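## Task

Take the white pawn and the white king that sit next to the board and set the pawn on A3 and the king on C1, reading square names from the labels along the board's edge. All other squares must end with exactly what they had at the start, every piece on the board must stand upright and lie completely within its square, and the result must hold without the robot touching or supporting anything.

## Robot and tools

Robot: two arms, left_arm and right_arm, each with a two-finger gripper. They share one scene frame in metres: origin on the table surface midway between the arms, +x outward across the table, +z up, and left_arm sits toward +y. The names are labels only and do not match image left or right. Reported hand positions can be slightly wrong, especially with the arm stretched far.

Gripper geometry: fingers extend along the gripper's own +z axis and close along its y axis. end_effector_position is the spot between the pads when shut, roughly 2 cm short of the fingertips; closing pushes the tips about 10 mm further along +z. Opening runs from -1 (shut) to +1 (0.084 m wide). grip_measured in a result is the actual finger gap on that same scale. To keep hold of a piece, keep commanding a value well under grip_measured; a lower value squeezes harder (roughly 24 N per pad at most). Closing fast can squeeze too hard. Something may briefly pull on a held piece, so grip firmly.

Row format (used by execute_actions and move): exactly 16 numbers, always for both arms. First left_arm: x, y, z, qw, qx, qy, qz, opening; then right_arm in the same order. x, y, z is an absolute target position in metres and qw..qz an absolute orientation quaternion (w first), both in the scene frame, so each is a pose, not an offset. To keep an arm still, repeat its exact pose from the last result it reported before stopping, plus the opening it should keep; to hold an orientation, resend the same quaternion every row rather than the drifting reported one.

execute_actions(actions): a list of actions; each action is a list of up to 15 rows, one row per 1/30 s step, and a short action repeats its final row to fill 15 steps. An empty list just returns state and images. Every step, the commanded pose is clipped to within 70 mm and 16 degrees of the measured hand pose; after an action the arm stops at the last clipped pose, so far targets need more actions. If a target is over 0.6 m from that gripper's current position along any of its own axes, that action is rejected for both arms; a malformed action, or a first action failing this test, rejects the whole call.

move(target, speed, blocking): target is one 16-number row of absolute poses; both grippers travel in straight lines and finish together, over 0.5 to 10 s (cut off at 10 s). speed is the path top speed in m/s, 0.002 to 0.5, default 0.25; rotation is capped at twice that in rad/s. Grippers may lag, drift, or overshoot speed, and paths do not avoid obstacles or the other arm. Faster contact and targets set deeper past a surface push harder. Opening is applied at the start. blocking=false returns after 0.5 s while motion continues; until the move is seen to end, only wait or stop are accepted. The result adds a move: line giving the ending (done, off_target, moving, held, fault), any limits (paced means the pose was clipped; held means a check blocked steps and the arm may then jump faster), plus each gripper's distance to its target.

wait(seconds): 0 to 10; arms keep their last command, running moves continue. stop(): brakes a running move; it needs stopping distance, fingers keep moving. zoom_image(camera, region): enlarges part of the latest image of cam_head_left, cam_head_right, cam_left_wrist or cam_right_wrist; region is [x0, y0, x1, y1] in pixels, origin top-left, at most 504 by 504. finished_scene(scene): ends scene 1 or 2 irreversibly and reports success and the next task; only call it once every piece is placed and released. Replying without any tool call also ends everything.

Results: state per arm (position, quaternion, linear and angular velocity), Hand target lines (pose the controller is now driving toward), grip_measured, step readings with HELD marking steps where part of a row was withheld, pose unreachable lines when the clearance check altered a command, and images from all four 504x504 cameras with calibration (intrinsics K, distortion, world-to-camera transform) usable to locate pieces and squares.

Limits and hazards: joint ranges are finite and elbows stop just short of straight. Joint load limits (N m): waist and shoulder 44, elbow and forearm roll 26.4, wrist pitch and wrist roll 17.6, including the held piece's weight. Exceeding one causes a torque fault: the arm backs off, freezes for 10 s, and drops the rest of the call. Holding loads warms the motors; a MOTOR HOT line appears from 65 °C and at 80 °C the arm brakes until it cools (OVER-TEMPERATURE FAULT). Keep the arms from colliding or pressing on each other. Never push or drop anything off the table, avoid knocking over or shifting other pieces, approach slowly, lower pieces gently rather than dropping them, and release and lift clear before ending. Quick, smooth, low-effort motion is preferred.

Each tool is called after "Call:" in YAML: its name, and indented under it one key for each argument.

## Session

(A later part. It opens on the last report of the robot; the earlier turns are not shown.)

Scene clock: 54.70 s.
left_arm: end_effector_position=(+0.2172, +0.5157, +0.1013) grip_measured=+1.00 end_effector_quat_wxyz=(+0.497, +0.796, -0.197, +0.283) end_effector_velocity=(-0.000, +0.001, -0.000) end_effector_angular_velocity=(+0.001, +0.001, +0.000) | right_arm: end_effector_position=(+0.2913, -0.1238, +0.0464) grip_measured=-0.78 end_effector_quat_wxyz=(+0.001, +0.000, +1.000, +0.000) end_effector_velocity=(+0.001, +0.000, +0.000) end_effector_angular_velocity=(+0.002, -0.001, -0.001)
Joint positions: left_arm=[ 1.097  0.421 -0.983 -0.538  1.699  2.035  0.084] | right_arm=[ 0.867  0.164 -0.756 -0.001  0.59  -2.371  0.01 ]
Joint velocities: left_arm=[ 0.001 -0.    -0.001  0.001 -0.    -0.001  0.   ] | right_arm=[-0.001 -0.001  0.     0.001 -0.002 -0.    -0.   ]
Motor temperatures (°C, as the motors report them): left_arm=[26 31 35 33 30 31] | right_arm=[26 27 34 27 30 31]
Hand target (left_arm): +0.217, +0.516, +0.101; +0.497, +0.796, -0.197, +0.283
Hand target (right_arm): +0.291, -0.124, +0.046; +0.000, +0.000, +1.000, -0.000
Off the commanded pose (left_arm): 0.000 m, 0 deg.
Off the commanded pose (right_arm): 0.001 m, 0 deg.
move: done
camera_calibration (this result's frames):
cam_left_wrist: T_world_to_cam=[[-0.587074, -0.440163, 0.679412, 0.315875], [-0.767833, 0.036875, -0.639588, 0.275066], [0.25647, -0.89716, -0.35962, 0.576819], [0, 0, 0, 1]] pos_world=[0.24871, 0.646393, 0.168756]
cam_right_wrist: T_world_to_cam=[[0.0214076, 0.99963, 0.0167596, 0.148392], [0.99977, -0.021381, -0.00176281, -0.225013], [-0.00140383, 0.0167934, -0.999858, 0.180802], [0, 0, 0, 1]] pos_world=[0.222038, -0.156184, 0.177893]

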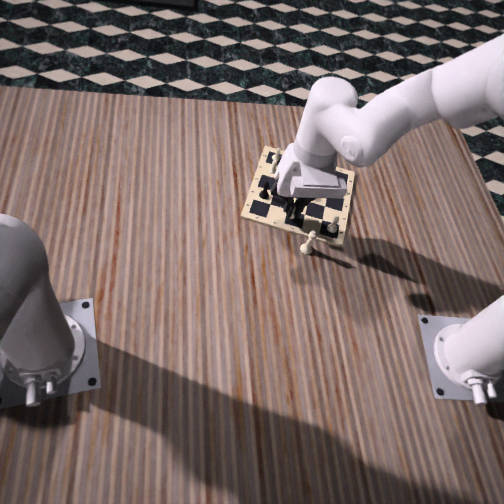

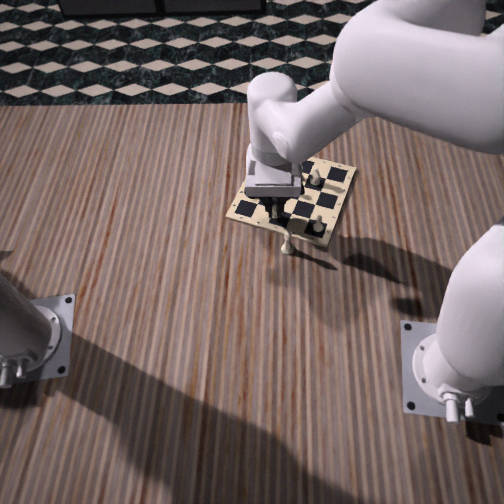

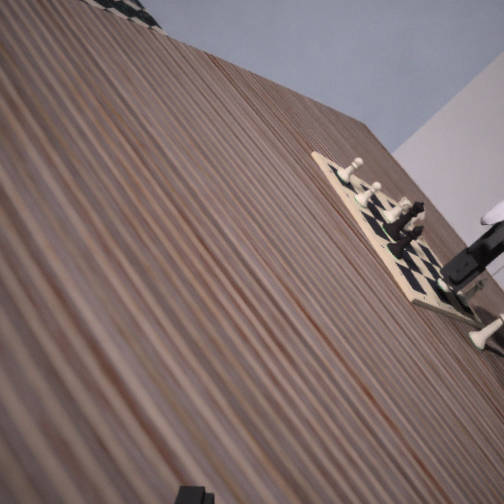

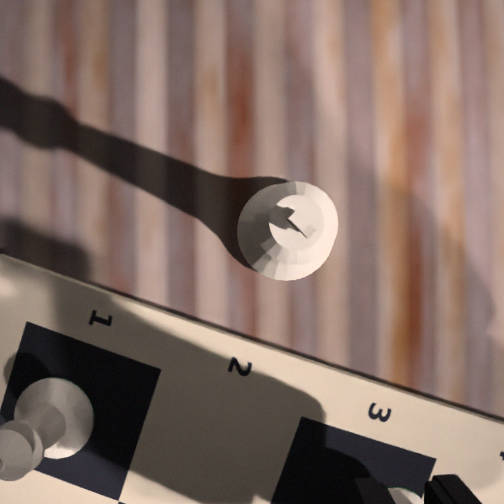

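Call:
move:
  target: [0.2172,0.5157,0.1013,0.497,0.796,-0.197,0.283,1,0.290,-0.134,0.039,0,0,1,0,-1]
  speed: 0.03

Call:
move:
  target: [0.2172,0.5157,0.1013,0.497,0.796,-0.197,0.283,1,0.290,-0.134,0.039,0,0,1,0,-0.2]

Call:
move:
  target: [0.2172,0.5157,0.1013,0.497,0.796,-0.197,0.283,1,0.290,-0.134,0.12,0,0,1,0,-0.2]

Call:
move:
  target: [0.2172,0.5157,0.1013,0.497,0.796,-0.197,0.283,1,0.219,-0.149,0.12,0,0,1,0,0]

Call:
move:
  target: [0.2172,0.5157,0.1013,0.497,0.796,-0.197,0.283,1,0.219,-0.149,0.045,0,0,1,0,0]
  speed: 0.08

Call:
move:
  target: [0.2172,0.5157,0.1013,0.497,0.796,-0.197,0.283,1,0.219,-0.149,0.045,0,0,1,0,-1]

Call:
move:
  target: [0.2172,0.5157,0.1013,0.497,0.796,-0.197,0.283,1,0.219,-0.149,0.13,0,0,1,0,-1]
  speed: 0.15

Call:
move:
  target: [0.2172,0.5157,0.1013,0.497,0.796,-0.197,0.283,1,0.336,-0.231,0.13,0,0,1,0,-1]

Call:
move:
  target: [0.2172,0.5157,0.1013,0.497,0.796,-0.197,0.283,1,0.336,-0.231,0.058,0,0,1,0,-1]
  speed: 0.08

Call:
zoom_image:
  camera: "cam_left_wrist"
  region: [344, 200, 504, 360]

Call:
zoom_image:
  camera: "cam_head_left"
  region: [220, 120, 380, 280]

Scene clock: 79.10 s.
left_arm: end_effector_position=(+0.2172, +0.5157, +0.1013) grip_measured=+1.00 end_effector_quat_wxyz=(+0.497, +0.796, -0.197, +0.283) end_effector_velocity=(-0.000, +0.000, -0.000) end_effector_angular_velocity=(+0.001, +0.001, -0.001) | right_arm: end_effector_position=(+0.2900, -0.1340, +0.0391) grip_measured=-0.78 end_effector_quat_wxyz=(+0.000, +0.000, +1.000, +0.000) end_effector_velocity=(+0.001, +0.001, +0.001) end_effector_angular_velocity=(+0.003, -0.004, +0.001)
Joint positions: left_arm=[ 1.097  0.421 -0.983 -0.538  1.699  2.035  0.084] | right_arm=[ 0.852  0.163 -0.725 -0.     0.562 -2.387  0.01 ]
Joint velocities: left_arm=[ 0.    -0.    -0.001  0.002  0.    -0.     0.   ] | right_arm=[ 0.    -0.001 -0.002 -0.    -0.002 -0.001  0.   ]
Motor temperatures (°C, as the motors report them): left_arm=[26 31 35 33 30 31] | right_arm=[26 27 34 27 31 31]
Hand target (left_arm): +0.217, +0.516, +0.101; +0.497, +0.796, -0.197, +0.283
Hand target (right_arm): +0.290, -0.134, +0.039; +0.000, +0.000, +1.000, -0.000
Off the commanded pose (left_arm): 0.000 m, 0 deg.
Off the commanded pose (right_arm): 0.000 m, 0 deg.
move: done
camera_calibration (this result's frames):
cam_left_wrist: T_world_to_cam=[[-0.587074, -0.440163, 0.679412, 0.315875], [-0.767833, 0.0368752, -0.639588, 0.275066], [0.256469, -0.89716, -0.35962, 0.576819], [0, 0, 0, 1]] pos_world=[0.24871, 0.646393, 0.168756]
cam_right_wrist: T_world_to_cam=[[0.0211682, 0.999645, 0.0162075, 0.158732], [0.999773, -0.0211277, -0.00266703, -0.223918], [-0.00232365, 0.0162603, -0.999865, 0.173828], [0, 0, 0, 1]] pos_world=[0.220911, -0.166233, 0.170635]

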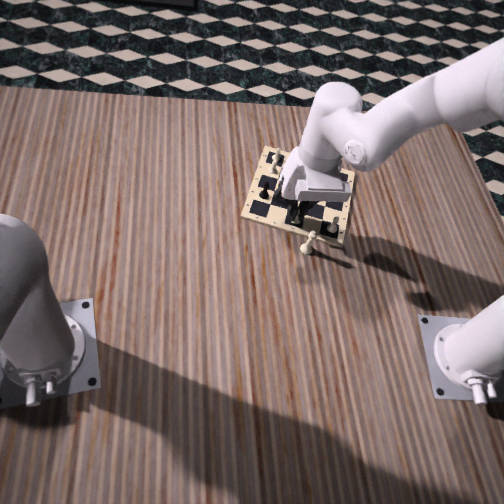

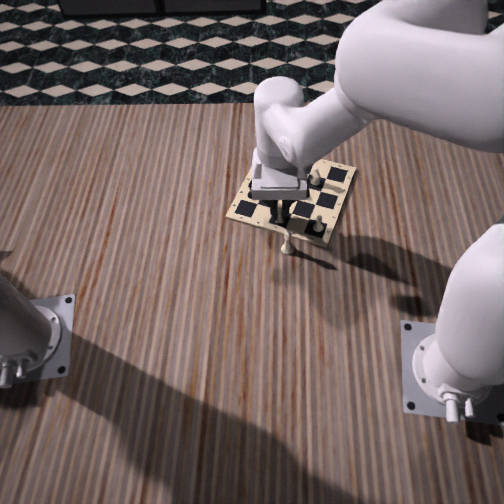

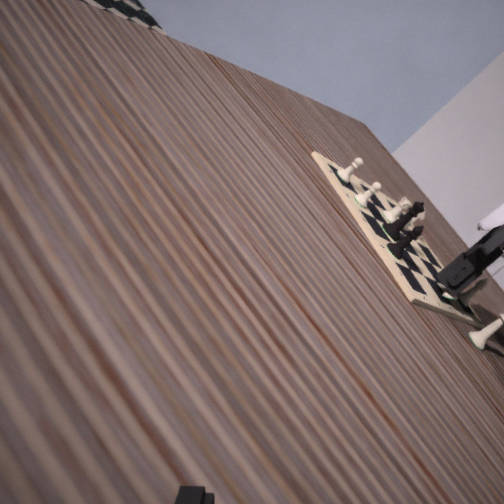

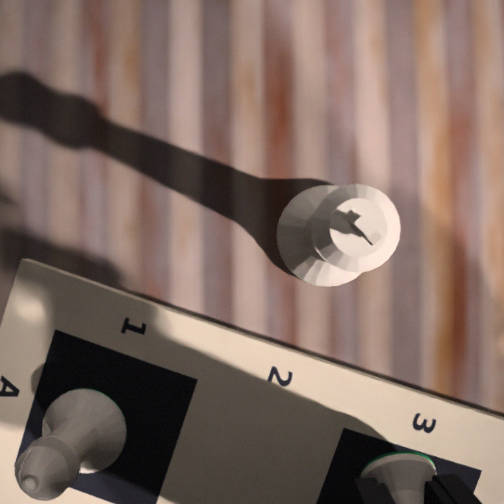

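Scene clock: 79.80 s.
left_arm: end_effector_position=(+0.2172, +0.5157, +0.1013) grip_measured=+1.00 end_effector_quat_wxyz=(+0.497, +0.796, -0.197, +0.283) end_effector_velocity=(-0.001, +0.000, -0.000) end_effector_angular_velocity=(-0.001, -0.000, +0.002) | right_arm: end_effector_position=(+0.2900, -0.1340, +0.0390) grip_measured=-0.22 end_effector_quat_wxyz=(+0.000, -0.000, +1.000, +0.000) end_effector_velocity=(-0.000, -0.000, +0.000) end_effector_angular_velocity=(-0.001, +0.000, +0.001)
Joint positions: left_arm=[ 1.097  0.421 -0.983 -0.538  1.699  2.035  0.084] | right_arm=[ 0.852  0.163 -0.725  0.     0.562 -2.387  0.035]
Joint velocities: left_arm=[0.002 0.    0.001 0.    0.    0.001 0.   ] | right_arm=[ 0.    -0.    -0.    -0.     0.001 -0.     0.   ]
Motor temperatures (°C, as the motors report them): left_arm=[26 31 35 33 30 31] | right_arm=[26 27 34 27 31 31]
Hand target (left_arm): +0.217, +0.516, +0.101; +0.497, +0.796, -0.197, +0.283
Hand target (right_arm): +0.290, -0.134, +0.039; +0.000, +0.000, +1.000, -0.000
Off the commanded pose (left_arm): 0.000 m, 0 deg.
Off the commanded pose (right_arm): 0.000 m, 0 deg.
move: done
camera_calibration (this result's frames):
cam_left_wrist: T_world_to_cam=[[-0.587074, -0.440163, 0.679412, 0.315875], [-0.767833, 0.036875, -0.639588, 0.275066], [0.256469, -0.89716, -0.35962, 0.576819], [0, 0, 0, 1]] pos_world=[0.24871, 0.646393, 0.168756]
cam_right_wrist: T_world_to_cam=[[0.021151, 0.999646, 0.0161674, 0.158787], [0.999773, -0.0211086, -0.0027868, -0.223874], [-0.00244454, 0.0162227, -0.999865, 0.173801], [0, 0, 0, 1]] pos_world=[0.22089, -0.166276, 0.170587]

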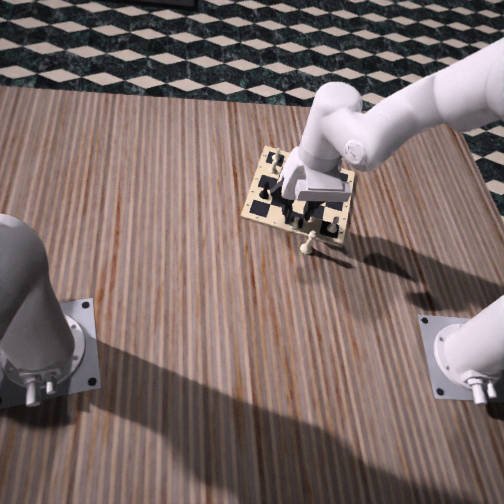

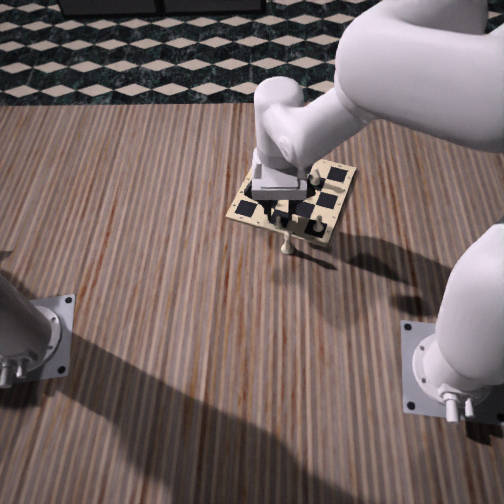

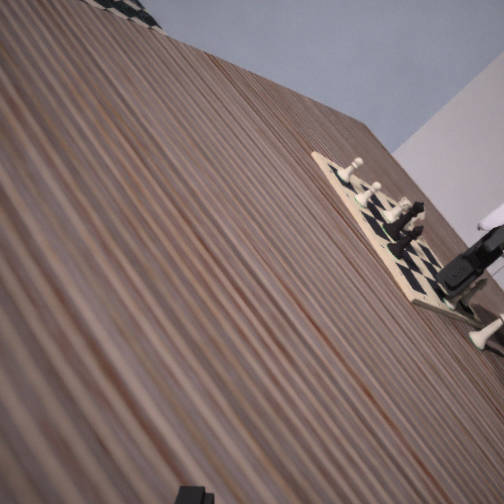

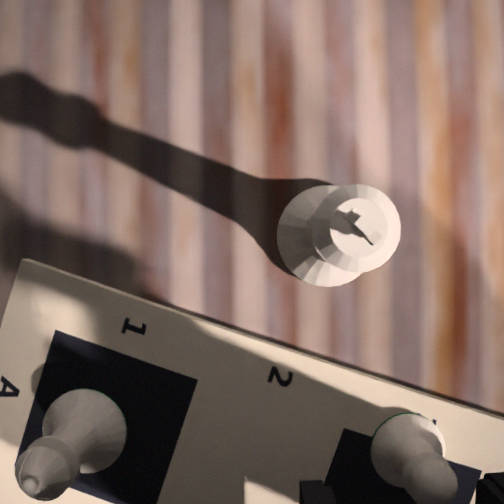

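Scene clock: 80.67 s.
left_arm: end_effector_position=(+0.2172, +0.5157, +0.1013) grip_measured=+1.00 end_effector_quat_wxyz=(+0.497, +0.796, -0.197, +0.283) end_effector_velocity=(-0.000, -0.000, -0.000) end_effector_angular_velocity=(-0.000, +0.001, +0.000) | right_arm: end_effector_position=(+0.2897, -0.1341, +0.1195) grip_measured=-0.22 end_effector_quat_wxyz=(-0.001, -0.000, +1.000, -0.000) end_effector_velocity=(+0.002, +0.002, +0.004) end_effector_angular_velocity=(+0.007, -0.008, +0.001)
Joint positions: left_arm=[ 1.097  0.421 -0.983 -0.538  1.699  2.035  0.084] | right_arm=[ 0.852 -0.025 -0.78   0.     0.806 -2.388  0.035]
Joint velocities: left_arm=[ 0.001 -0.     0.001  0.001 -0.001 -0.     0.   ] | right_arm=[ 0.    -0.005 -0.006 -0.     0.001 -0.     0.   ]
Motor temperatures (°C, as the motors report them): left_arm=[26 31 35 33 30 31] | right_arm=[26 27 34 27 31 31]
Hand target (left_arm): +0.217, +0.516, +0.101; +0.497, +0.796, -0.197, +0.283
Hand target (right_arm): +0.290, -0.134, +0.120; -0.000, -0.000, +1.000, +0.000
Off the commanded pose (left_arm): 0.000 m, 0 deg.
Off the commanded pose (right_arm): 0.001 m, 0 deg.
move: done
camera_calibration (this result's frames):
cam_left_wrist: T_world_to_cam=[[-0.587074, -0.440163, 0.679412, 0.315875], [-0.767833, 0.0368749, -0.639588, 0.275066], [0.25647, -0.89716, -0.35962, 0.576819], [0, 0, 0, 1]] pos_world=[0.24871, 0.646393, 0.168756]
cam_right_wrist: T_world_to_cam=[[0.0209506, 0.999661, 0.0154578, 0.157762], [0.999774, -0.0208923, -0.00392206, -0.223231], [-0.00359778, 0.0155365, -0.999873, 0.254532], [0, 0, 0, 1]] pos_world=[0.220791, -0.166326, 0.251185]

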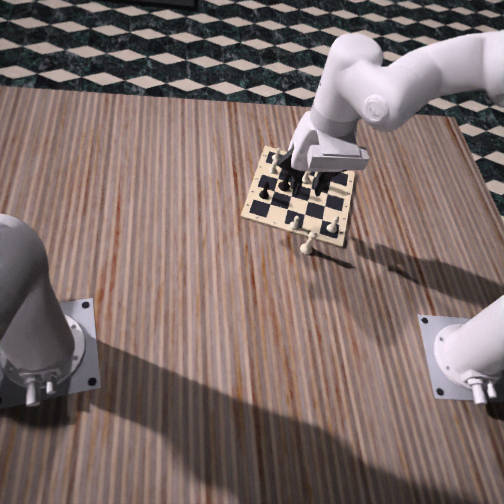

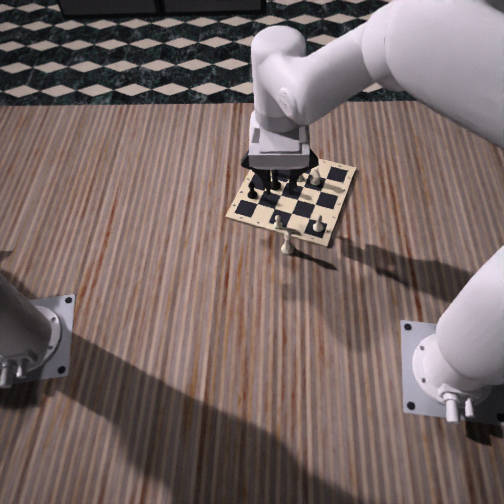

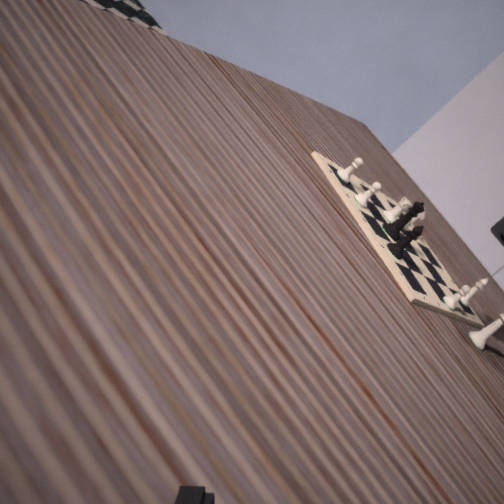

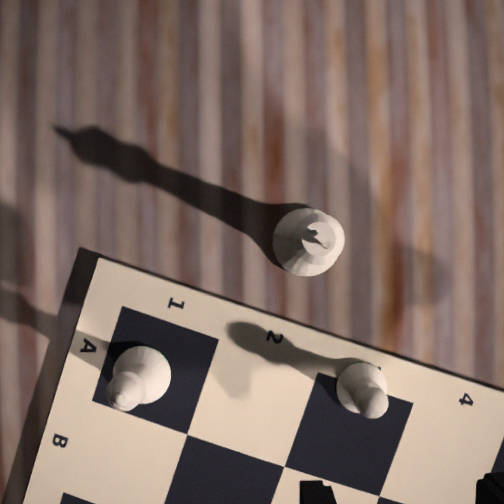

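Scene clock: 81.43 s.
left_arm: end_effector_position=(+0.2172, +0.5157, +0.1013) grip_measured=+1.00 end_effector_quat_wxyz=(+0.497, +0.796, -0.197, +0.283) end_effector_velocity=(-0.000, -0.001, -0.000) end_effector_angular_velocity=(-0.002, +0.000, +0.002) | right_arm: end_effector_position=(+0.2192, -0.1489, +0.1201) grip_measured=-0.01 end_effector_quat_wxyz=(-0.000, +0.000, +1.000, +0.000) end_effector_velocity=(-0.002, -0.001, -0.002) end_effector_angular_velocity=(-0.004, +0.003, -0.001)
Joint positions: left_arm=[ 1.097  0.421 -0.983 -0.538  1.699  2.035  0.084] | right_arm=[ 0.955 -0.226 -0.569  0.     0.795 -2.283  0.044]
Joint velocities: left_arm=[ 0.001 -0.     0.002 -0.001 -0.    -0.     0.   ] | right_arm=[ 0.001 -0.001  0.005  0.     0.001  0.002 -0.   ]
Motor temperatures (°C, as the motors report them): left_arm=[26 31 35 33 30 31] | right_arm=[26 27 34 27 31 31]
Hand target (left_arm): +0.217, +0.516, +0.101; +0.497, +0.796, -0.197, +0.283
Hand target (right_arm): +0.219, -0.149, +0.120; -0.000, +0.000, +1.000, -0.000
Off the commanded pose (left_arm): 0.000 m, 0 deg.
Off the commanded pose (right_arm): 0.000 m, 0 deg.
move: done
camera_calibration (this result's frames):
cam_left_wrist: T_world_to_cam=[[-0.587074, -0.440163, 0.679412, 0.315875], [-0.767833, 0.0368749, -0.639588, 0.275066], [0.25647, -0.89716, -0.35962, 0.576819], [0, 0, 0, 1]] pos_world=[0.24871, 0.646393, 0.168756]
cam_right_wrist: T_world_to_cam=[[0.0214788, 0.999638, 0.0162267, 0.173746], [0.999766, -0.0214355, -0.00283806, -0.153249], [-0.0024892, 0.0162838, -0.999864, 0.254993], [0, 0, 0, 1]] pos_world=[0.150116, -0.18112, 0.251704]

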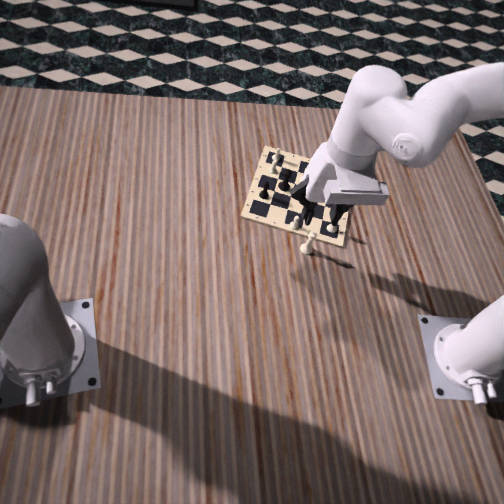

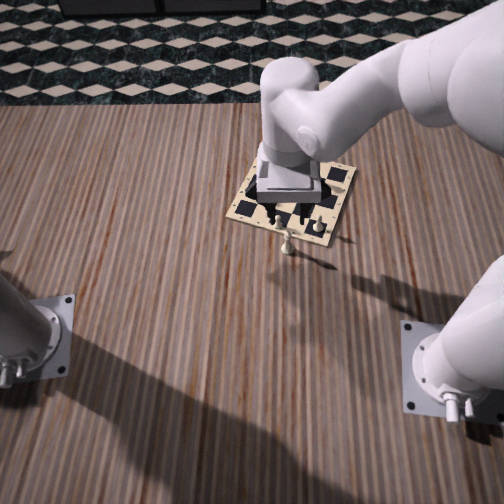

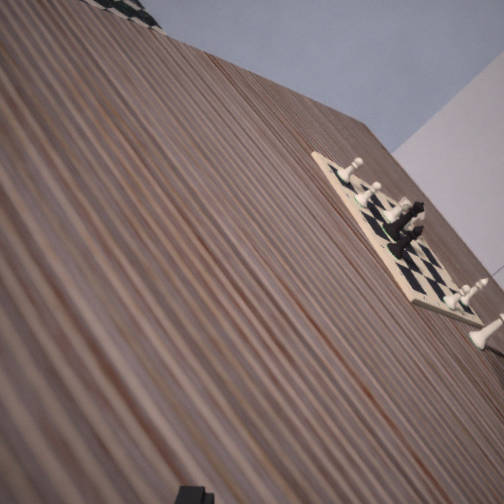

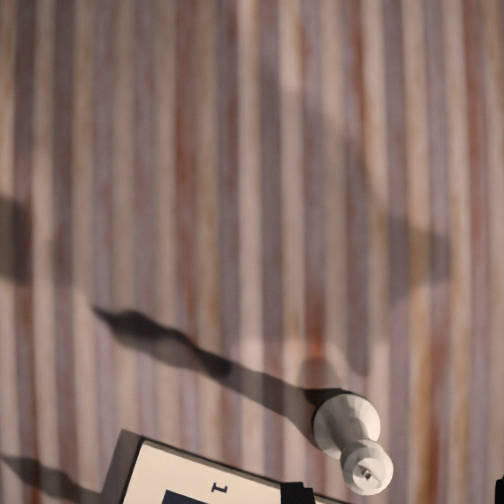

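Scene clock: 82.70 s.
left_arm: end_effector_position=(+0.2172, +0.5157, +0.1013) grip_measured=+1.00 end_effector_quat_wxyz=(+0.497, +0.796, -0.197, +0.283) end_effector_velocity=(+0.000, -0.000, +0.000) end_effector_angular_velocity=(+0.000, -0.000, -0.001) | right_arm: end_effector_position=(+0.2193, -0.1488, +0.0453) grip_measured=-0.01 end_effector_quat_wxyz=(+0.000, +0.000, +1.000, +0.000) end_effector_velocity=(+0.000, +0.000, +0.000) end_effector_angular_velocity=(+0.002, -0.001, -0.001)
Joint positions: left_arm=[ 1.097  0.421 -0.983 -0.538  1.699  2.035  0.084] | right_arm=[ 0.955 -0.024 -0.507 -0.001  0.53  -2.283  0.044]
Joint velocities: left_arm=[-0.001 -0.    -0.     0.001  0.     0.     0.   ] | right_arm=[-0.    -0.     0.     0.001 -0.002  0.    -0.   ]
Motor temperatures (°C, as the motors report them): left_arm=[26 31 35 33 30 31] | right_arm=[26 27 34 27 31 31]
Hand target (left_arm): +0.217, +0.516, +0.101; +0.497, +0.796, -0.197, +0.283
Hand target (right_arm): +0.219, -0.149, +0.045; +0.000, +0.000, +1.000, -0.000
Off the commanded pose (left_arm): 0.000 m, 0 deg.
Off the commanded pose (right_arm): 0.000 m, 0 deg.
move: done
camera_calibration (this result's frames):
cam_left_wrist: T_world_to_cam=[[-0.587074, -0.440163, 0.679412, 0.315875], [-0.767833, 0.0368751, -0.639588, 0.275066], [0.256469, -0.89716, -0.35962, 0.576819], [0, 0, 0, 1]] pos_world=[0.24871, 0.646393, 0.168756]
cam_right_wrist: T_world_to_cam=[[0.0213735, 0.999631, 0.0167358, 0.17494], [0.99977, -0.0213444, -0.00191172, -0.153523], [-0.00155379, 0.0167729, -0.999858, 0.180063], [0, 0, 0, 1]] pos_world=[0.150029, -0.181172, 0.176816]

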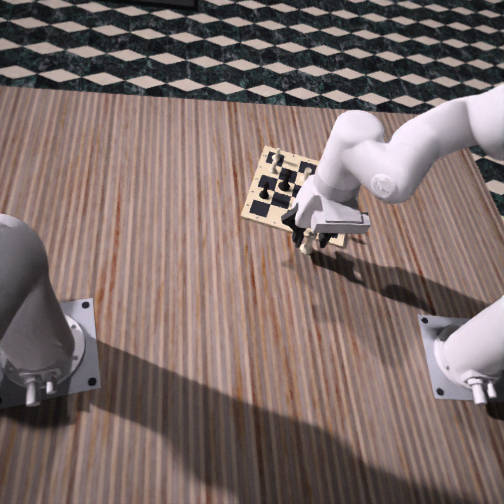

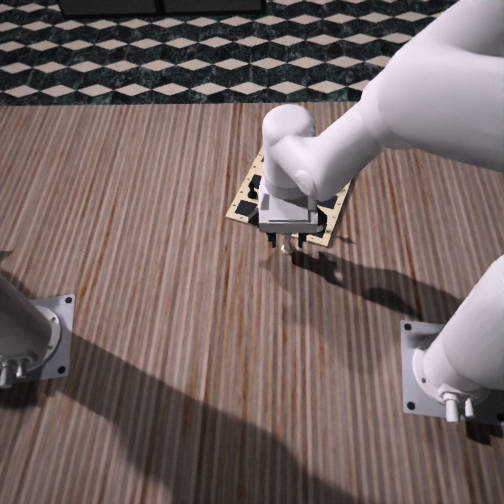

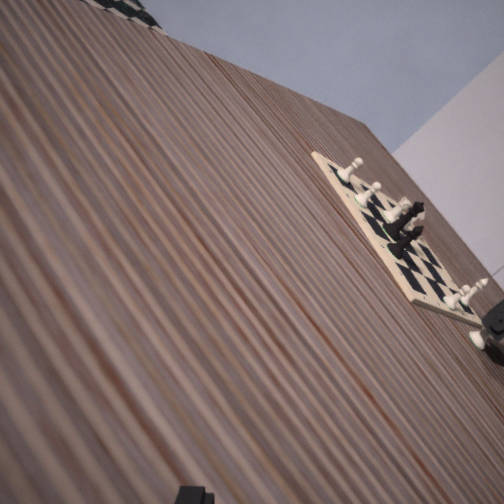

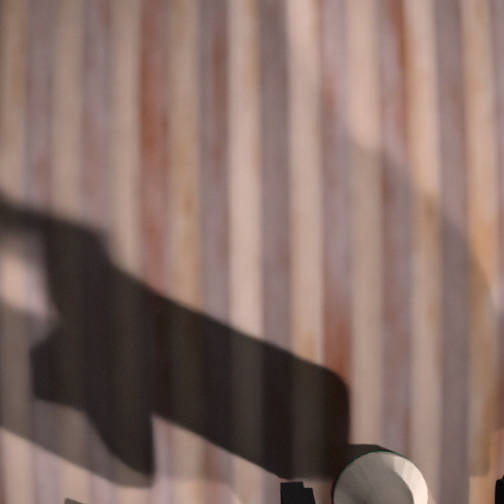

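Scene clock: 83.40 s.
left_arm: end_effector_position=(+0.2172, +0.5157, +0.1013) grip_measured=+1.00 end_effector_quat_wxyz=(+0.497, +0.796, -0.197, +0.283) end_effector_velocity=(+0.000, -0.001, -0.000) end_effector_angular_velocity=(-0.002, +0.000, -0.000) | right_arm: end_effector_position=(+0.2191, -0.1489, +0.0451) grip_measured=-0.69 end_effector_quat_wxyz=(+0.000, +0.000, +1.000, +0.000) end_effector_velocity=(-0.000, -0.000, -0.000) end_effector_angular_velocity=(-0.001, +0.000, +0.000)
Joint positions: left_arm=[ 1.097  0.421 -0.983 -0.538  1.699  2.035  0.084] | right_arm=[ 0.956 -0.024 -0.507  0.     0.53  -2.283  0.014]
Joint velocities: left_arm=[-0.001 -0.     0.002 -0.001  0.    -0.     0.   ] | right_arm=[ 0.     0.001  0.001 -0.    -0.001 -0.     0.   ]
Motor temperatures (°C, as the motors report them): left_arm=[26 31 35 33 30 31] | right_arm=[26 27 34 27 31 31]
Hand target (left_arm): +0.217, +0.516, +0.101; +0.497, +0.796, -0.197, +0.283
Hand target (right_arm): +0.219, -0.149, +0.045; +0.000, +0.000, +1.000, -0.000
Off the commanded pose (left_arm): 0.000 m, 0 deg.
Off the commanded pose (right_arm): 0.000 m, 0 deg.
move: done
camera_calibration (this result's frames):
cam_left_wrist: T_world_to_cam=[[-0.587074, -0.440163, 0.679412, 0.315875], [-0.767833, 0.0368751, -0.639588, 0.275066], [0.256469, -0.89716, -0.35962, 0.576819], [0, 0, 0, 1]] pos_world=[0.24871, 0.646393, 0.168756]
cam_right_wrist: T_world_to_cam=[[0.0211671, 0.99964, 0.0165061, 0.175048], [0.999774, -0.0211287, -0.00249873, -0.153314], [-0.00214908, 0.0165552, -0.999861, 0.179984], [0, 0, 0, 1]] pos_world=[0.149961, -0.181204, 0.176687]

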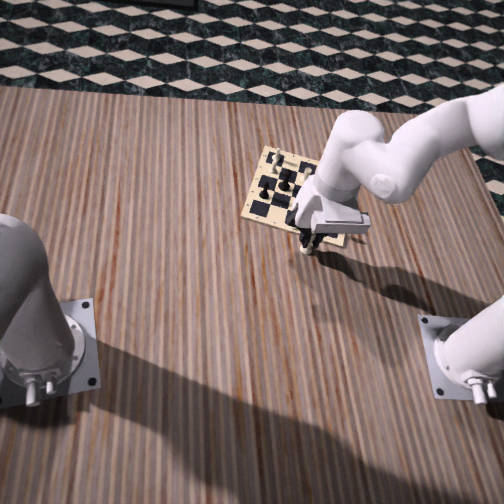

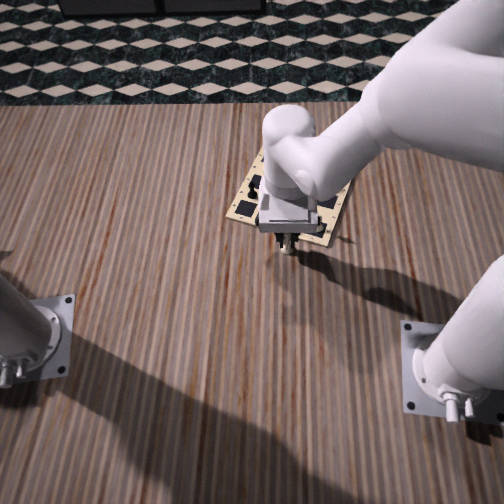

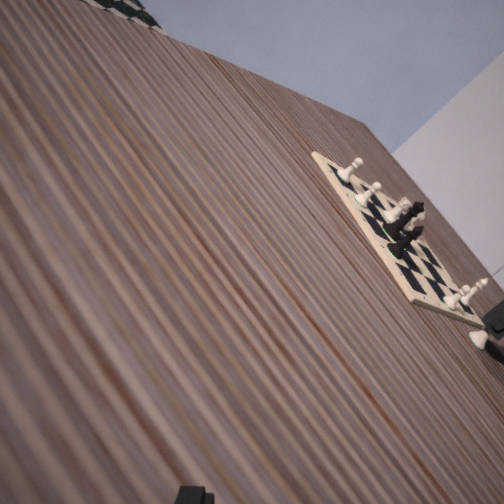

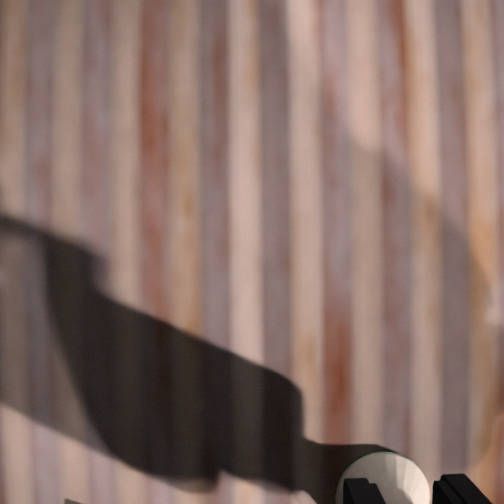

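Scene clock: 84.37 s.
left_arm: end_effector_position=(+0.2172, +0.5157, +0.1013) grip_measured=+1.00 end_effector_quat_wxyz=(+0.497, +0.796, -0.197, +0.283) end_effector_velocity=(+0.000, +0.000, +0.000) end_effector_angular_velocity=(+0.001, +0.000, -0.001) | right_arm: end_effector_position=(+0.2187, -0.1492, +0.1295) grip_measured=-0.69 end_effector_quat_wxyz=(-0.001, -0.000, +1.000, -0.000) end_effector_velocity=(+0.002, +0.003, +0.004) end_effector_angular_velocity=(+0.009, -0.007, +0.001)
Joint positions: left_arm=[ 1.097  0.421 -0.983 -0.538  1.699  2.035  0.084] | right_arm=[ 0.956 -0.247 -0.58   0.     0.828 -2.284  0.014]
Joint velocities: left_arm=[-0.001 -0.    -0.001 -0.    -0.    -0.001  0.   ] | right_arm=[ 0.001 -0.004 -0.007  0.    -0.    -0.    -0.   ]
Motor temperatures (°C, as the motors report them): left_arm=[26 31 35 33 30 31] | right_arm=[26 27 34 27 31 31]
Hand target (left_arm): +0.217, +0.516, +0.101; +0.497, +0.796, -0.197, +0.283
Hand target (right_arm): +0.219, -0.149, +0.130; -0.000, -0.000, +1.000, +0.000
Off the commanded pose (left_arm): 0.000 m, 0 deg.
Off the commanded pose (right_arm): 0.001 m, 0 deg.
move: done
camera_calibration (this result's frames):
cam_left_wrist: T_world_to_cam=[[-0.587074, -0.440163, 0.679412, 0.315875], [-0.767833, 0.036875, -0.639588, 0.275066], [0.25647, -0.89716, -0.35962, 0.576819], [0, 0, 0, 1]] pos_world=[0.24871, 0.646393, 0.168756]
cam_right_wrist: T_world_to_cam=[[0.0209038, 0.999665, 0.0152617, 0.174187], [0.999775, -0.0208451, -0.00399197, -0.152464], [-0.0036725, 0.0153417, -0.999876, 0.264494], [0, 0, 0, 1]] pos_world=[0.14976, -0.181364, 0.261194]

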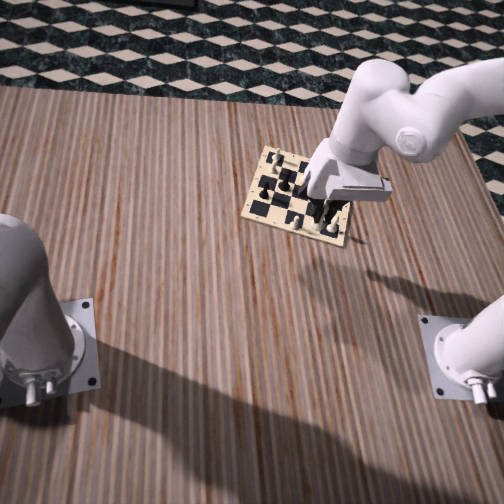

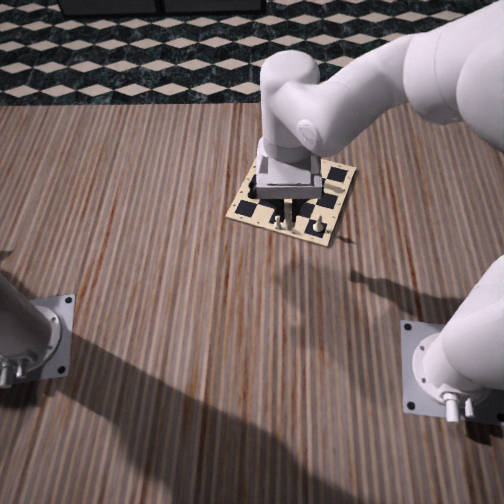

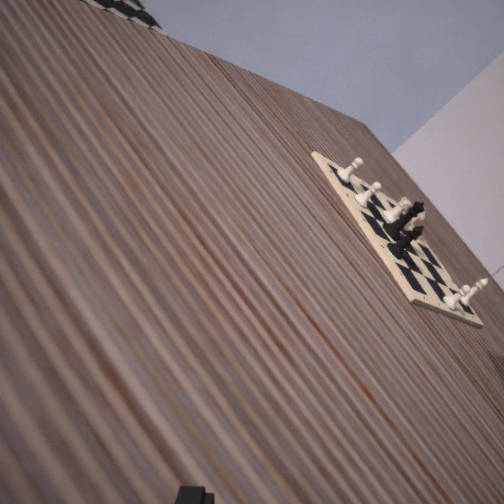

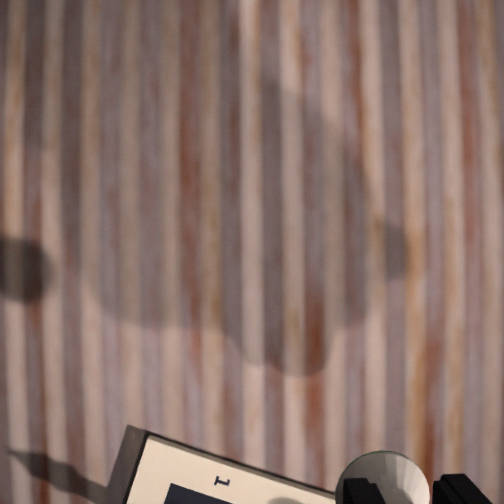

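Scene clock: 85.33 s.
left_arm: end_effector_position=(+0.2172, +0.5157, +0.1013) grip_measured=+1.00 end_effector_quat_wxyz=(+0.497, +0.796, -0.197, +0.283) end_effector_velocity=(+0.000, +0.001, +0.000) end_effector_angular_velocity=(+0.002, -0.001, +0.002) | right_arm: end_effector_position=(+0.3358, -0.2309, +0.1299) grip_measured=-0.69 end_effector_quat_wxyz=(+0.000, -0.000, +1.000, -0.000) end_effector_velocity=(+0.001, -0.000, +0.001) end_effector_angular_velocity=(+0.001, -0.002, +0.000)
Joint positions: left_arm=[ 1.097  0.421 -0.983 -0.538  1.699  2.035  0.084] | right_arm=[ 0.596 -0.109 -0.72  -0.     0.829 -2.643  0.014]
Joint velocities: left_arm=[ 0.001 -0.    -0.002 -0.001  0.     0.     0.   ] | right_arm=[-0.002 -0.    -0.003  0.     0.001 -0.003 -0.   ]
Motor temperatures (°C, as the motors report them): left_arm=[26 31 35 33 30 31] | right_arm=[26 27 34 27 31 31]
Hand target (left_arm): +0.217, +0.516, +0.101; +0.497, +0.796, -0.197, +0.283
Hand target (right_arm): +0.336, -0.231, +0.130; +0.000, -0.000, +1.000, +0.000
Off the commanded pose (left_arm): 0.000 m, 0 deg.
Off the commanded pose (right_arm): 0.000 m, 0 deg.
move: done
camera_calibration (this result's frames):
cam_left_wrist: T_world_to_cam=[[-0.587074, -0.440163, 0.679412, 0.315875], [-0.767833, 0.036875, -0.639588, 0.275066], [0.25647, -0.89716, -0.35962, 0.576819], [0, 0, 0, 1]] pos_world=[0.24871, 0.646393, 0.168756]
cam_right_wrist: T_world_to_cam=[[0.0203564, 0.999662, 0.016172, 0.253462], [0.999791, -0.0203199, -0.00241613, -0.271283], [-0.0020867, 0.0162178, -0.999866, 0.266273], [0, 0, 0, 1]] pos_world=[0.266622, -0.263207, 0.261483]

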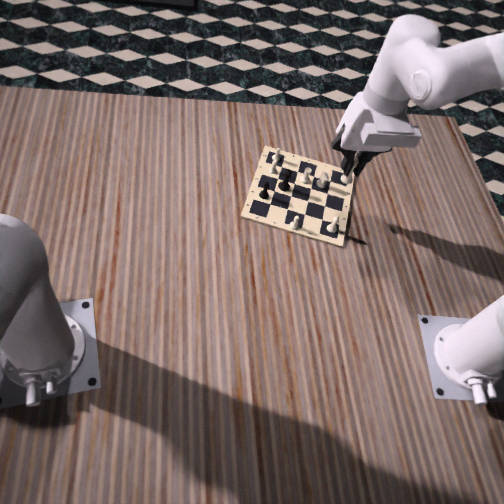

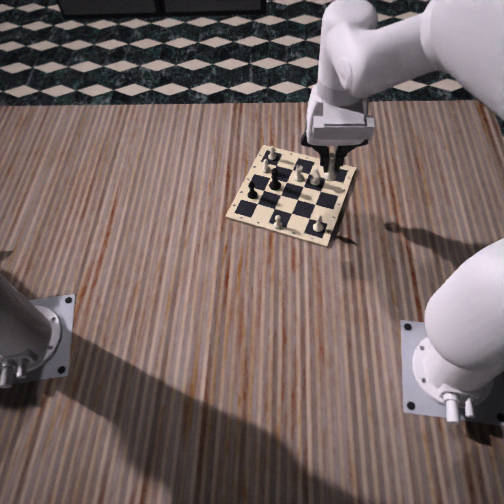

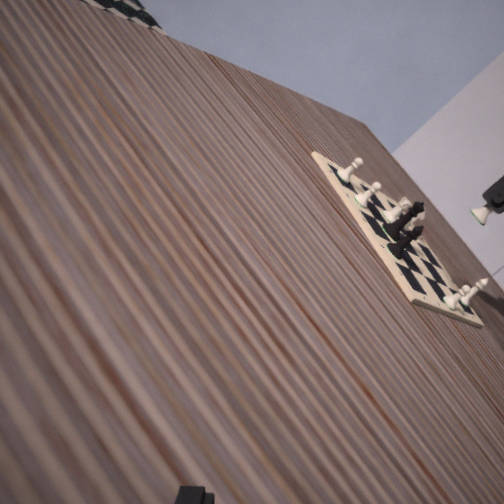

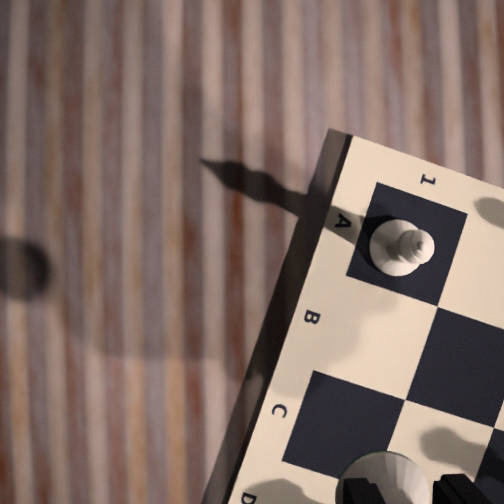

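Scene clock: 86.53 s.
left_arm: end_effector_position=(+0.2172, +0.5157, +0.1013) grip_measured=+1.00 end_effector_quat_wxyz=(+0.497, +0.796, -0.197, +0.283) end_effector_velocity=(-0.000, +0.000, +0.000) end_effector_angular_velocity=(-0.001, -0.000, +0.002) | right_arm: end_effector_position=(+0.3363, -0.2309, +0.0584) grip_measured=-0.69 end_effector_quat_wxyz=(+0.001, +0.000, +1.000, +0.000) end_effector_velocity=(-0.000, -0.000, -0.000) end_effector_angular_velocity=(+0.000, -0.000, +0.001)
Joint positions: left_arm=[ 1.097  0.421 -0.983 -0.538  1.699  2.035  0.084] | right_arm=[ 0.595  0.056 -0.658 -0.     0.601 -2.643  0.014]
Joint velocities: left_arm=[ 0.001  0.     0.    -0.     0.     0.     0.   ] | right_arm=[-0.    -0.     0.001  0.    -0.001 -0.001  0.   ]
Motor temperatures (°C, as the motors report them): left_arm=[26 31 35 33 30 31] | right_arm=[26 27 34 27 31 31]
Hand target (left_arm): +0.217, +0.516, +0.101; +0.497, +0.796, -0.197, +0.283
Hand target (right_arm): +0.336, -0.231, +0.058; +0.000, +0.000, +1.000, -0.000
Off the commanded pose (left_arm): 0.000 m, 0 deg.
Off the commanded pose (right_arm): 0.001 m, 0 deg.
move: done
camera_calibration (this result's frames):
cam_left_wrist: T_world_to_cam=[[-0.587074, -0.440163, 0.679412, 0.315875], [-0.767833, 0.0368749, -0.639588, 0.275066], [0.25647, -0.89716, -0.35962, 0.576819], [0, 0, 0, 1]] pos_world=[0.24871, 0.646393, 0.168756]
cam_right_wrist: T_world_to_cam=[[0.0213474, 0.999636, 0.0164877, 0.254291], [0.999771, -0.0213223, -0.00169883, -0.272286], [-0.00134665, 0.0165202, -0.999863, 0.194563], [0, 0, 0, 1]] pos_world=[0.267057, -0.263219, 0.189881]

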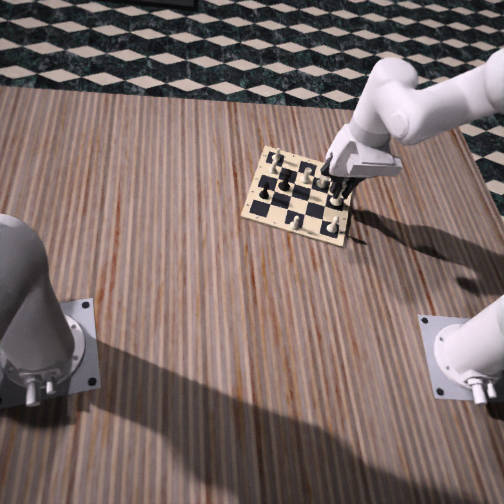

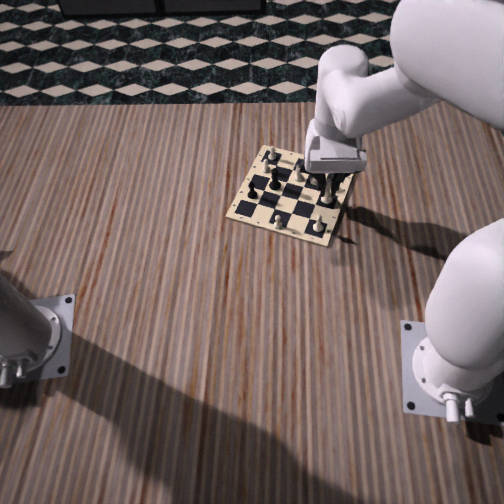

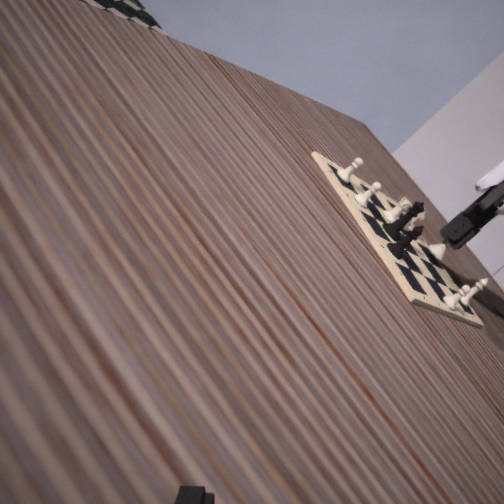

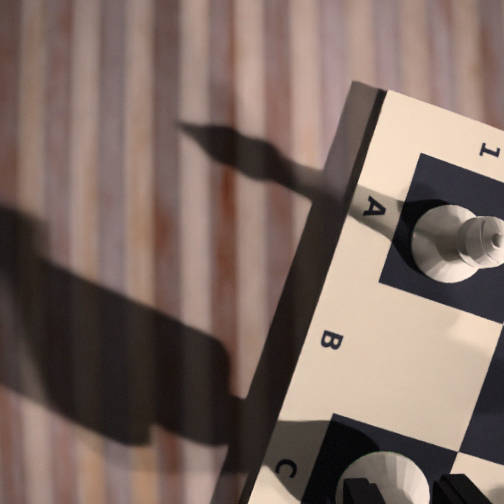

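Region (344, 200, 504, 360) of cam_left_wrist's 504x504 image, scaled by 3.150, with more detail than that image has.

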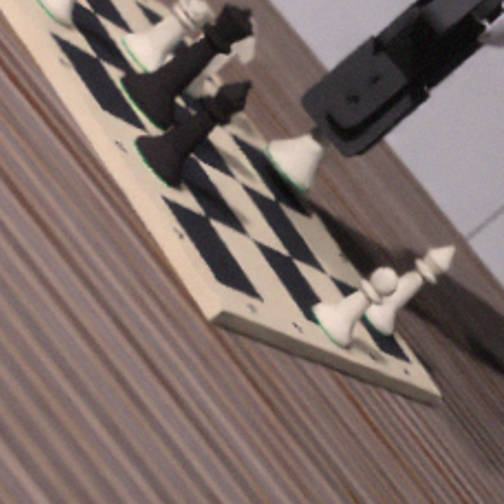

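Region (220, 120, 380, 280) of cam_head_left's 504x504 image, scaled by 3.150, with more detail than that image has.

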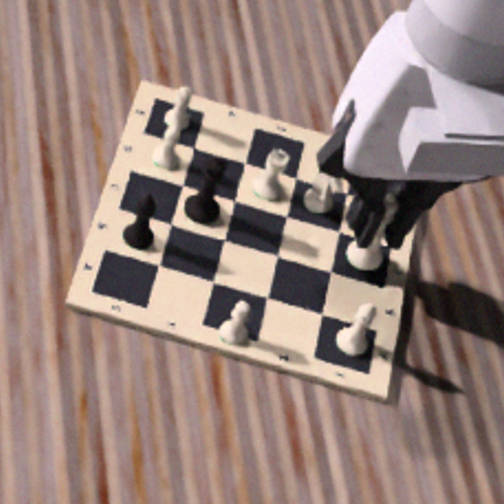

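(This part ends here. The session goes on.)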